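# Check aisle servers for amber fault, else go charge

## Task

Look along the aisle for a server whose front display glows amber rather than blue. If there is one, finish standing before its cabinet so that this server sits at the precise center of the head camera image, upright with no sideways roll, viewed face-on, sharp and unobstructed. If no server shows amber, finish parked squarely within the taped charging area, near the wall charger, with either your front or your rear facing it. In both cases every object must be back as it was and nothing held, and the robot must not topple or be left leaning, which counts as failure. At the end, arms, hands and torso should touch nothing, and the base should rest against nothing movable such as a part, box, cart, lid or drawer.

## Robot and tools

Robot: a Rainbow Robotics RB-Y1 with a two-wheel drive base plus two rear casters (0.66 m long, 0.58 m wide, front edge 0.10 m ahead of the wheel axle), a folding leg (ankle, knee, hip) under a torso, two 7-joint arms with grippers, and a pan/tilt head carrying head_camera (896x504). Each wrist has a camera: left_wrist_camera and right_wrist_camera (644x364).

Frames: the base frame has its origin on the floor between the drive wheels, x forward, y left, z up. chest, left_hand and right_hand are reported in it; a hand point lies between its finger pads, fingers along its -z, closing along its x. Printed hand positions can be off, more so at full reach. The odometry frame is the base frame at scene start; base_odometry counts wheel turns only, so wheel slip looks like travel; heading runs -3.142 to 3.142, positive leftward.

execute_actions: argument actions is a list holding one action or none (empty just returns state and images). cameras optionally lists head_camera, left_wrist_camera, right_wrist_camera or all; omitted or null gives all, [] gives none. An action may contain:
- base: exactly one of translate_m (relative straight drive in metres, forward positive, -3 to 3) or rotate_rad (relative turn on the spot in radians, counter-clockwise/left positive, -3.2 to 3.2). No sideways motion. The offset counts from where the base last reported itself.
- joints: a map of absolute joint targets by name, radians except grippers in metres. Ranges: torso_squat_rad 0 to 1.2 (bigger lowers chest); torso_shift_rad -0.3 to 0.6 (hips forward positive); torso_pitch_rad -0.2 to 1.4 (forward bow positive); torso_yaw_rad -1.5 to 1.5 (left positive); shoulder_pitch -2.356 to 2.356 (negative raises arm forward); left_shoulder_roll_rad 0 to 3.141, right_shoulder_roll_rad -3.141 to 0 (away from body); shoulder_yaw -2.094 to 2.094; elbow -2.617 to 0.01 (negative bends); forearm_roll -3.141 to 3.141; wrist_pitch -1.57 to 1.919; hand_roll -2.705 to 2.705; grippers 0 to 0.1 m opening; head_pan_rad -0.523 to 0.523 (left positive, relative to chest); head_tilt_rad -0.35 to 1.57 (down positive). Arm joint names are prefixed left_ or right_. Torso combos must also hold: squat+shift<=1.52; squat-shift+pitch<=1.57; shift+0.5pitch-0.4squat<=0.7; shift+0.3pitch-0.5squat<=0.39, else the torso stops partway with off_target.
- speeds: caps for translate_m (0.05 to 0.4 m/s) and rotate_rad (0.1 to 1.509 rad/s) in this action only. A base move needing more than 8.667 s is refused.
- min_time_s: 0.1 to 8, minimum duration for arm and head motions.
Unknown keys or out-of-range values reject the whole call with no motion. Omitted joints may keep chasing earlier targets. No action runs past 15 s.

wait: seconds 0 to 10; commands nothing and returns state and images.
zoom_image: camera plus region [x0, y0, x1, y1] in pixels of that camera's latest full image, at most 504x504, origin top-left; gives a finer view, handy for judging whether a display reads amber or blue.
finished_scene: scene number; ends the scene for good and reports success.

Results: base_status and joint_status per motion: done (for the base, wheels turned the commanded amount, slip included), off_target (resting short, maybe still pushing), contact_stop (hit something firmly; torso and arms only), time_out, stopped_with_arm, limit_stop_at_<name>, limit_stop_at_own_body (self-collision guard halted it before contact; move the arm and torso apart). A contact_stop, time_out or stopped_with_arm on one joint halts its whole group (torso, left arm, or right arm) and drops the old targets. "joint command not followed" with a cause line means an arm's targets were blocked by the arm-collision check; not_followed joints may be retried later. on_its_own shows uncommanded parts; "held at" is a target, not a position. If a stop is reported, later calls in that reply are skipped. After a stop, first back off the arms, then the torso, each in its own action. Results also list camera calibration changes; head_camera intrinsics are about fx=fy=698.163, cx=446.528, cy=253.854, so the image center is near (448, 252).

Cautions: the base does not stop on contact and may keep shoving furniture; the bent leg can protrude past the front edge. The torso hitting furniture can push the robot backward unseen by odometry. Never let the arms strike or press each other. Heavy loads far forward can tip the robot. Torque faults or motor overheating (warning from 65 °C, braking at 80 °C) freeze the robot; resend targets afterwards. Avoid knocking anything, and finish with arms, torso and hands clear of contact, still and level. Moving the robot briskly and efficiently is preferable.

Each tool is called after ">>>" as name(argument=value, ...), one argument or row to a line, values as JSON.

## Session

>>> execute_actions(
  actions=[],
)

Scene clock: 0.00 s.
base_odometry: x=+0.000 y=+0.000 heading=+0.000 (m, m, rad; odometry frame)
base_status: not commanded
joint_positions: torso_squat_rad=+0.350 torso_shift_rad=+0.000 torso_pitch_rad=+0.001 torso_yaw_rad=-0.001 left_shoulder_pitch_rad=-0.008 left_shoulder_roll_rad=-0.005 left_shoulder_yaw_rad=-0.016 left_elbow_rad=-0.103 left_forearm_roll_rad=+0.014 left_wrist_pitch_rad=-0.015 left_hand_roll_rad=-0.031 left_gripper_m=+0.100 right_shoulder_pitch_rad=+0.005 right_shoulder_roll_rad=-0.002 right_shoulder_yaw_rad=+0.030 right_elbow_rad=-0.194 right_forearm_roll_rad=-0.047 right_wrist_pitch_rad=-0.030 right_hand_roll_rad=-0.024 right_gripper_m=+0.100 head_pan_rad=-0.001 head_tilt_rad=+0.401
joint_status: not commanded
chest: x=-0.2278 y=+0.0006 z=+1.2475 quat_wxyz=(+1.000, +0.000, +0.000, +0.000) (m; base frame)
left_hand: x=-0.1685 y=+0.2155 z=+0.5650 quat_wxyz=(+0.998, -0.003, -0.063, -0.018) (m; base frame)
right_hand: x=-0.1305 y=-0.2188 z=+0.5693 quat_wxyz=(+0.994, +0.004, -0.109, -0.021) (m; base frame)
pictures: head_camera, left_wrist_camera, right_wrist_camera
camera_calibration (this result's frames):
head_camera: T_world_to_cam=[[-0.0406105, -0.999174, -0.00144477, -0.00102041], [-0.379514, 0.0167625, -0.925034, 1.3174], [0.924294, -0.0370178, -0.379881, 0.678462], [0, 0, 0, 1]] pos_world=[-0.127171, 0.00201272, 1.47637]
left_wrist_camera: T_world_to_cam=[[0.992595, -0.0148548, 0.120563, 0.10025], [-0.0897187, -0.758758, 0.645165, -0.185949], [0.0818944, -0.651204, -0.754471, 0.668888], [0, 0, 0, 1]] pos_world=[-0.170969, 0.295982, 0.612538]
right_wrist_camera: T_world_to_cam=[[-0.960823, 0.0504679, -0.272531, 0.0417526], [-0.146579, 0.741999, 0.65418, -0.19827], [0.235233, 0.668498, -0.705532, 0.664801], [0, 0, 0, 1]] pos_world=[-0.145328, -0.299409, 0.610122]
Images, in order (width x height): head_camera 896x504, left_wrist_camera 644x364, right_wrist_camera 644x364.

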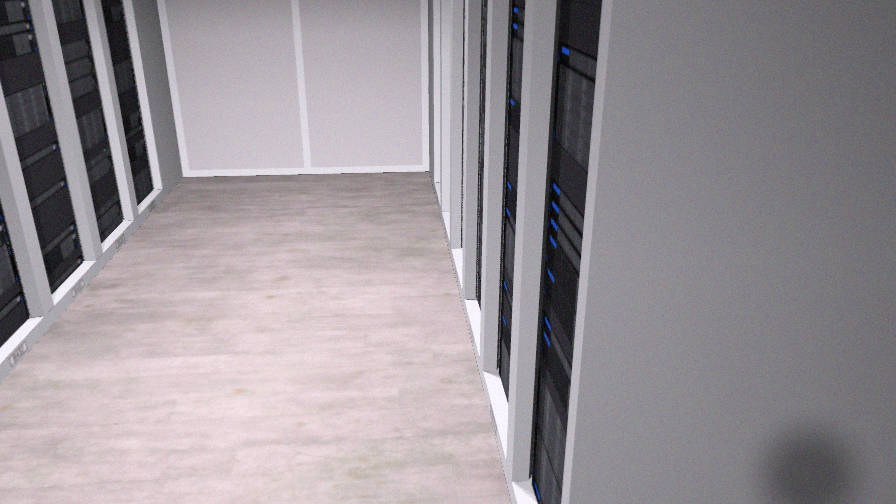

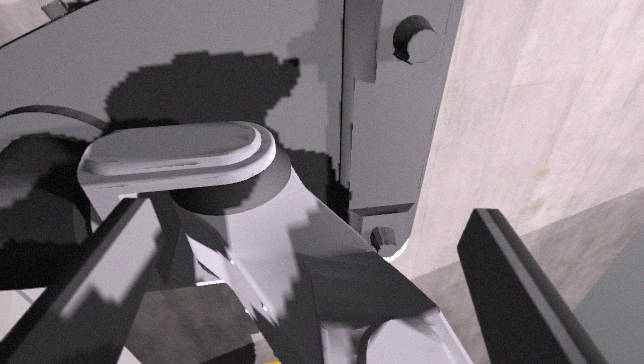

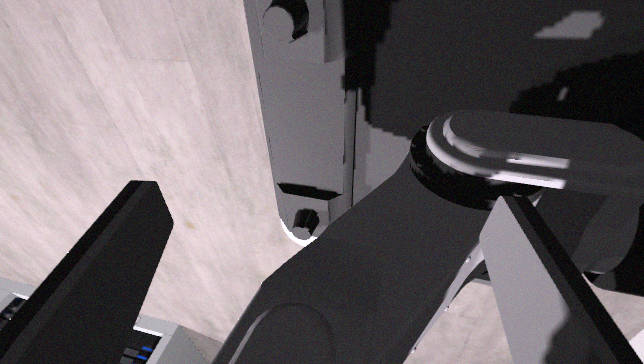

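>>> execute_actions(
  actions=[
    {"base":{"rotate_rad":0.45},"joints":{"head_pan_rad":0.3,"head_tilt_rad":0.2,"right_shoulder_roll_rad":-0.3}},
  ],
  cameras=["head_camera"],
)

Scene clock: 2.87 s.
base_odometry: x=+0.000 y=+0.000 heading=+0.450 (m, m, rad; odometry frame)
base_status: done
joint_positions: torso_squat_rad=+0.350 torso_shift_rad=+0.000 torso_pitch_rad=+0.001 torso_yaw_rad=-0.001 left_shoulder_pitch_rad=-0.008 left_shoulder_roll_rad=-0.005 left_shoulder_yaw_rad=-0.016 left_elbow_rad=-0.103 left_forearm_roll_rad=+0.014 left_wrist_pitch_rad=-0.015 left_hand_roll_rad=-0.031 left_gripper_m=+0.100 right_shoulder_pitch_rad=+0.005 right_shoulder_roll_rad=-0.300 right_shoulder_yaw_rad=+0.030 right_elbow_rad=-0.194 right_forearm_roll_rad=-0.047 right_wrist_pitch_rad=-0.030 right_hand_roll_rad=-0.024 right_gripper_m=+0.100 head_pan_rad=+0.300 head_tilt_rad=+0.200
joint_status: all done
chest: x=-0.2278 y=+0.0006 z=+1.2475 quat_wxyz=(+1.000, +0.000, +0.000, +0.000) (m; base frame)
left_hand: x=-0.1685 y=+0.2156 z=+0.5650 quat_wxyz=(+0.998, -0.003, -0.063, -0.018) (m; base frame)
right_hand: x=-0.1308 y=-0.4416 z=+0.6025 quat_wxyz=(+0.983, -0.144, -0.111, -0.004) (m; base frame)
pictures: head_camera
camera_calibration (this result's frames):
head_camera: T_world_to_cam=[[0.25859, -0.965941, -0.00948623, 0.0720971], [-0.184085, -0.0396361, -0.982111, 1.44025], [0.948285, 0.25571, -0.188065, 0.405534], [0, 0, 0, 1]] pos_world=[-0.138076, 0.0230283, 1.49144]
Images, in order (width x height): head_camera 896x504.

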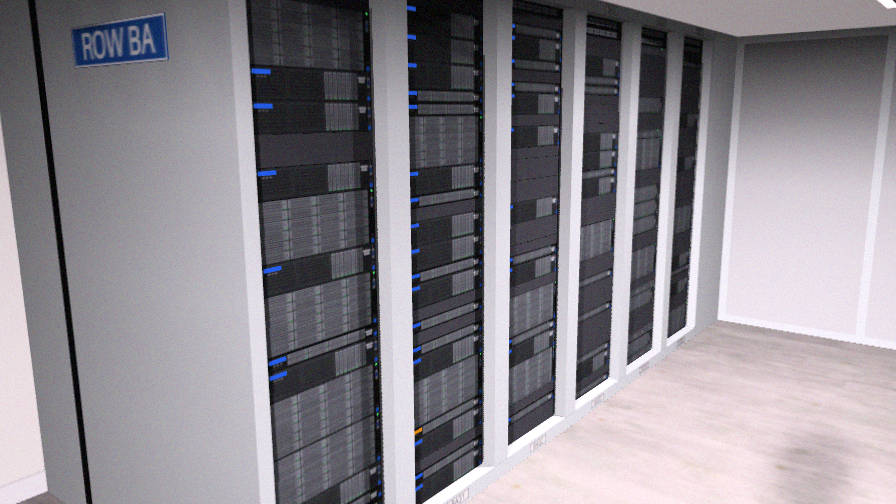

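>>> execute_actions(
  actions=[
    {"base":{"translate_m":2.04},"joints":{"head_pan_rad":0.5,"head_tilt_rad":0.5,"right_shoulder_roll_rad":-0.33,"left_shoulder_roll_rad":0.33,"torso_squat_rad":1.2}},
  ],
  cameras=[],
)

>>> execute_actions(
  actions=[
    {"base":{"rotate_rad":1.17},"joints":{"head_pan_rad":0.04,"head_tilt_rad":0.6}},
  ],
  cameras=["head_camera"],
)

>>> execute_actions(
  actions=[
    {"base":{"translate_m":-0.42},"joints":{"head_tilt_rad":0.51}},
  ],
)

Scene clock: 11.90 s.
base_odometry: x=+1.837 y=+0.888 heading=+0.450 (m, m, rad; odometry frame)
base_status: done
joint_positions: torso_squat_rad=+1.200 torso_shift_rad=+0.000 torso_pitch_rad=+0.001 torso_yaw_rad=-0.001 left_shoulder_pitch_rad=-0.008 left_shoulder_roll_rad=+0.330 left_shoulder_yaw_rad=-0.016 left_elbow_rad=-0.103 left_forearm_roll_rad=+0.014 left_wrist_pitch_rad=-0.015 left_hand_roll_rad=-0.031 left_gripper_m=+0.100 right_shoulder_pitch_rad=+0.004 right_shoulder_roll_rad=-0.330 right_shoulder_yaw_rad=+0.030 right_elbow_rad=-0.194 right_forearm_roll_rad=-0.047 right_wrist_pitch_rad=-0.030 right_hand_roll_rad=-0.024 right_gripper_m=+0.100 head_pan_rad=+0.500 head_tilt_rad=+0.500
joint_status: all done
chest: x=-0.2278 y=+0.0004 z=+0.8437 quat_wxyz=(+1.000, +0.000, +0.000, +0.000) (m; base frame)
left_hand: x=-0.1679 y=+0.4664 z=+0.2020 quat_wxyz=(+0.984, +0.164, -0.059, -0.027) (m; base frame)
right_hand: x=-0.1307 y=-0.4633 z=+0.2056 quat_wxyz=(+0.981, -0.159, -0.111, -0.002) (m; base frame)
pictures: none
No camera images: the call's "cameras" was empty. Leave "cameras" out to get every camera's image.

Scene clock: 15.27 s.
base_odometry: x=+1.837 y=+0.887 heading=+1.620 (m, m, rad; odometry frame)
base_status: done
joint_positions: torso_squat_rad=+1.200 torso_shift_rad=+0.000 torso_pitch_rad=+0.001 torso_yaw_rad=-0.001 left_shoulder_pitch_rad=-0.008 left_shoulder_roll_rad=+0.330 left_shoulder_yaw_rad=-0.016 left_elbow_rad=-0.103 left_forearm_roll_rad=+0.014 left_wrist_pitch_rad=-0.015 left_hand_roll_rad=-0.031 left_gripper_m=+0.100 right_shoulder_pitch_rad=+0.004 right_shoulder_roll_rad=-0.330 right_shoulder_yaw_rad=+0.030 right_elbow_rad=-0.194 right_forearm_roll_rad=-0.047 right_wrist_pitch_rad=-0.030 right_hand_roll_rad=-0.024 right_gripper_m=+0.100 head_pan_rad=+0.040 head_tilt_rad=+0.600
joint_status: all done
chest: x=-0.2278 y=+0.0004 z=+0.8437 quat_wxyz=(+1.000, +0.000, +0.000, +0.000) (m; base frame)
left_hand: x=-0.1679 y=+0.4664 z=+0.2020 quat_wxyz=(+0.984, +0.164, -0.059, -0.027) (m; base frame)
right_hand: x=-0.1307 y=-0.4633 z=+0.2056 quat_wxyz=(+0.981, -0.159, -0.111, -0.002) (m; base frame)
pictures: head_camera
camera_calibration (this result's frames):
head_camera: T_world_to_cam=[[0.000733193, -0.99998, 0.00626977, -0.00140766], [-0.55537, -0.00562115, -0.831584, 0.810183], [0.831603, -0.00287233, -0.555363, 0.689052], [0, 0, 0, 1]] pos_world=[-0.123065, 0.00512571, 1.05642]
Images, in order (width x height): head_camera 896x504.

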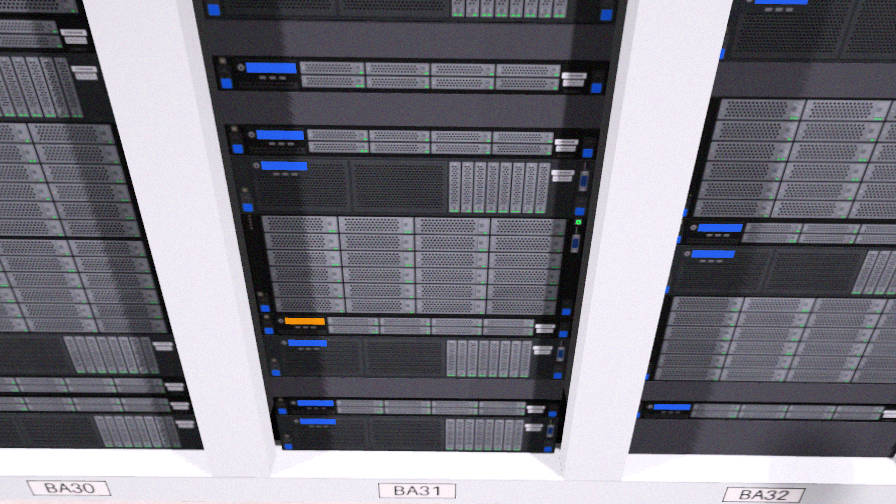

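Scene clock: 17.90 s.
base_odometry: x=+1.858 y=+0.468 heading=+1.621 (m, m, rad; odometry frame)
base_status: done
joint_positions: torso_squat_rad=+1.200 torso_shift_rad=+0.000 torso_pitch_rad=+0.001 torso_yaw_rad=-0.001 left_shoulder_pitch_rad=-0.008 left_shoulder_roll_rad=+0.330 left_shoulder_yaw_rad=-0.016 left_elbow_rad=-0.103 left_forearm_roll_rad=+0.014 left_wrist_pitch_rad=-0.015 left_hand_roll_rad=-0.031 left_gripper_m=+0.100 right_shoulder_pitch_rad=+0.005 right_shoulder_roll_rad=-0.330 right_shoulder_yaw_rad=+0.030 right_elbow_rad=-0.194 right_forearm_roll_rad=-0.047 right_wrist_pitch_rad=-0.030 right_hand_roll_rad=-0.024 right_gripper_m=+0.100 head_pan_rad=+0.040 head_tilt_rad=+0.510
joint_status: all done
chest: x=-0.2278 y=+0.0004 z=+0.8437 quat_wxyz=(+1.000, +0.000, +0.000, +0.000) (m; base frame)
left_hand: x=-0.1680 y=+0.4664 z=+0.2020 quat_wxyz=(+0.984, +0.164, -0.059, -0.027) (m; base frame)
right_hand: x=-0.1308 y=-0.4633 z=+0.2056 quat_wxyz=(+0.981, -0.159, -0.111, -0.002) (m; base frame)
pictures: head_camera, left_wrist_camera, right_wrist_camera
camera_calibration (this result's frames):
head_camera: T_world_to_cam=[[0.000391705, -0.999996, 0.00276235, 0.00218213], [-0.478363, -0.00261317, -0.878158, 0.874581], [0.878162, -0.000977427, -0.478362, 0.618319], [0, 0, 0, 1]] pos_world=[-0.124618, 0.00507191, 1.06379]
left_wrist_camera: T_world_to_cam=[[0.992546, -0.051498, 0.110458, 0.166323], [-0.088224, -0.928893, 0.359685, 0.375912], [0.084081, -0.366749, -0.926512, 0.460735], [0, 0, 0, 1]] pos_world=[-0.170658, 0.526722, 0.273295]
right_wrist_camera: T_world_to_cam=[[-0.961018, -0.0414567, -0.27336, -0.0877486], [-0.147571, 0.913, 0.380334, 0.356444], [0.23381, 0.405848, -0.883527, 0.486486], [0, 0, 0, 1]] pos_world=[-0.145473, -0.52651, 0.270268]
Images, in order (width x height): head_camera 896x504, left_wrist_camera 644x364, right_wrist_camera 644x364.

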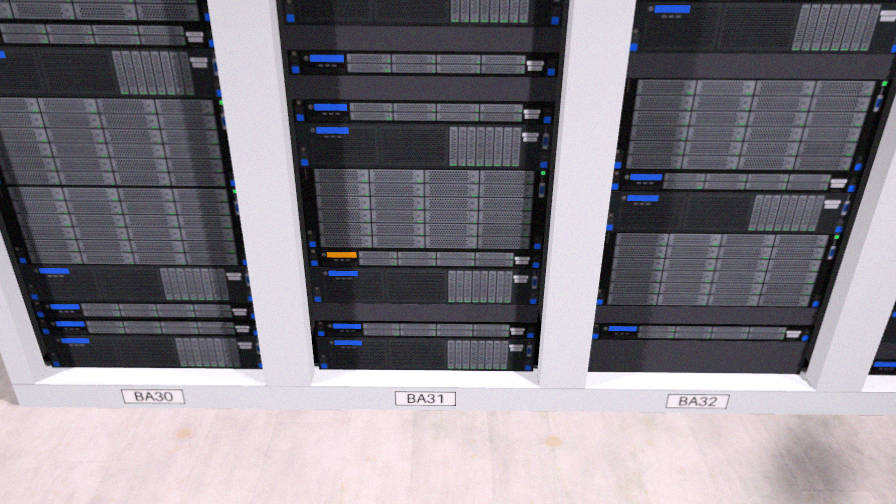

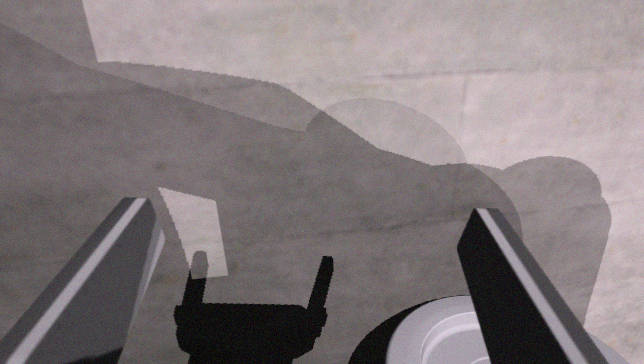

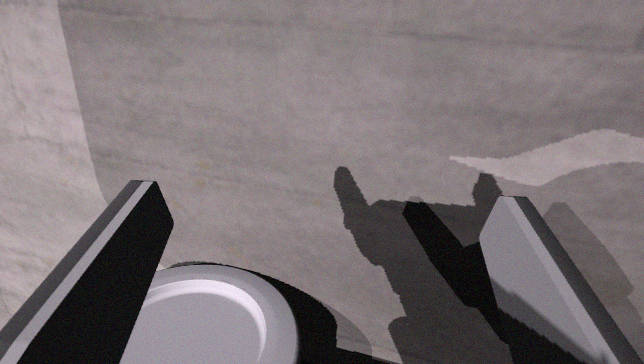

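>>> execute_actions(
  actions=[
    {"joints":{"head_tilt_rad":0.519,"head_pan_rad":0.07}},
  ],
  cameras=["head_camera"],
)

Scene clock: 18.87 s.
base_odometry: x=+1.858 y=+0.468 heading=+1.621 (m, m, rad; odometry frame)
base_status: not commanded
joint_positions: torso_squat_rad=+1.200 torso_shift_rad=+0.000 torso_pitch_rad=+0.001 torso_yaw_rad=-0.001 left_shoulder_pitch_rad=-0.008 left_shoulder_roll_rad=+0.330 left_shoulder_yaw_rad=-0.016 left_elbow_rad=-0.103 left_forearm_roll_rad=+0.014 left_wrist_pitch_rad=-0.015 left_hand_roll_rad=-0.031 left_gripper_m=+0.100 right_shoulder_pitch_rad=+0.005 right_shoulder_roll_rad=-0.330 right_shoulder_yaw_rad=+0.030 right_elbow_rad=-0.194 right_forearm_roll_rad=-0.047 right_wrist_pitch_rad=-0.030 right_hand_roll_rad=-0.024 right_gripper_m=+0.100 head_pan_rad=+0.070 head_tilt_rad=+0.519
joint_status: all done
chest: x=-0.2278 y=+0.0004 z=+0.8437 quat_wxyz=(+1.000, +0.000, +0.000, +0.000) (m; base frame)
left_hand: x=-0.1680 y=+0.4664 z=+0.2020 quat_wxyz=(+0.984, +0.164, -0.059, -0.027) (m; base frame)
right_hand: x=-0.1308 y=-0.4633 z=+0.2056 quat_wxyz=(+0.981, -0.159, -0.111, -0.002) (m; base frame)
pictures: head_camera
camera_calibration (this result's frames):
head_camera: T_world_to_cam=[[0.0303696, -0.999534, 0.00309247, 0.00800338], [-0.48593, -0.0174679, -0.873823, 0.868507], [0.87347, 0.0250349, -0.486234, 0.625557], [0, 0, 0, 1]] pos_world=[-0.124615, 0.00750988, 1.06306]
Images, in order (width x height): head_camera 896x504.

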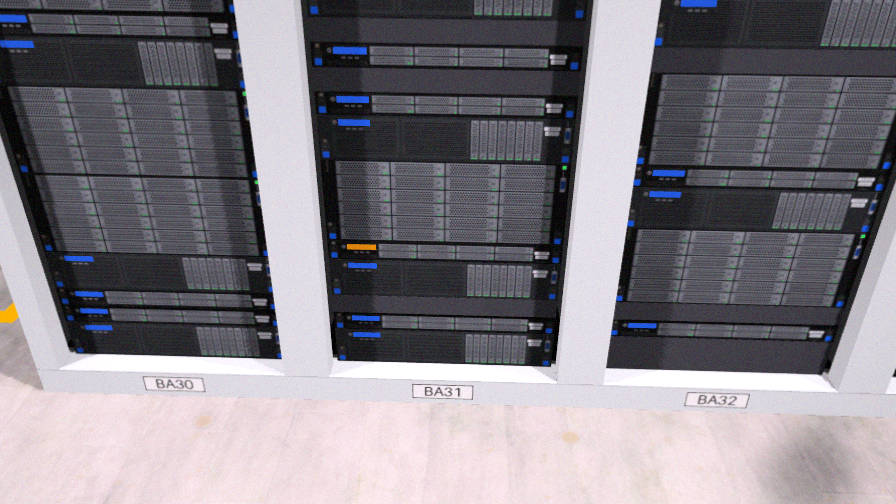

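>>> finished_scene(
  scene=2,
)

The scene is finished: the task was done.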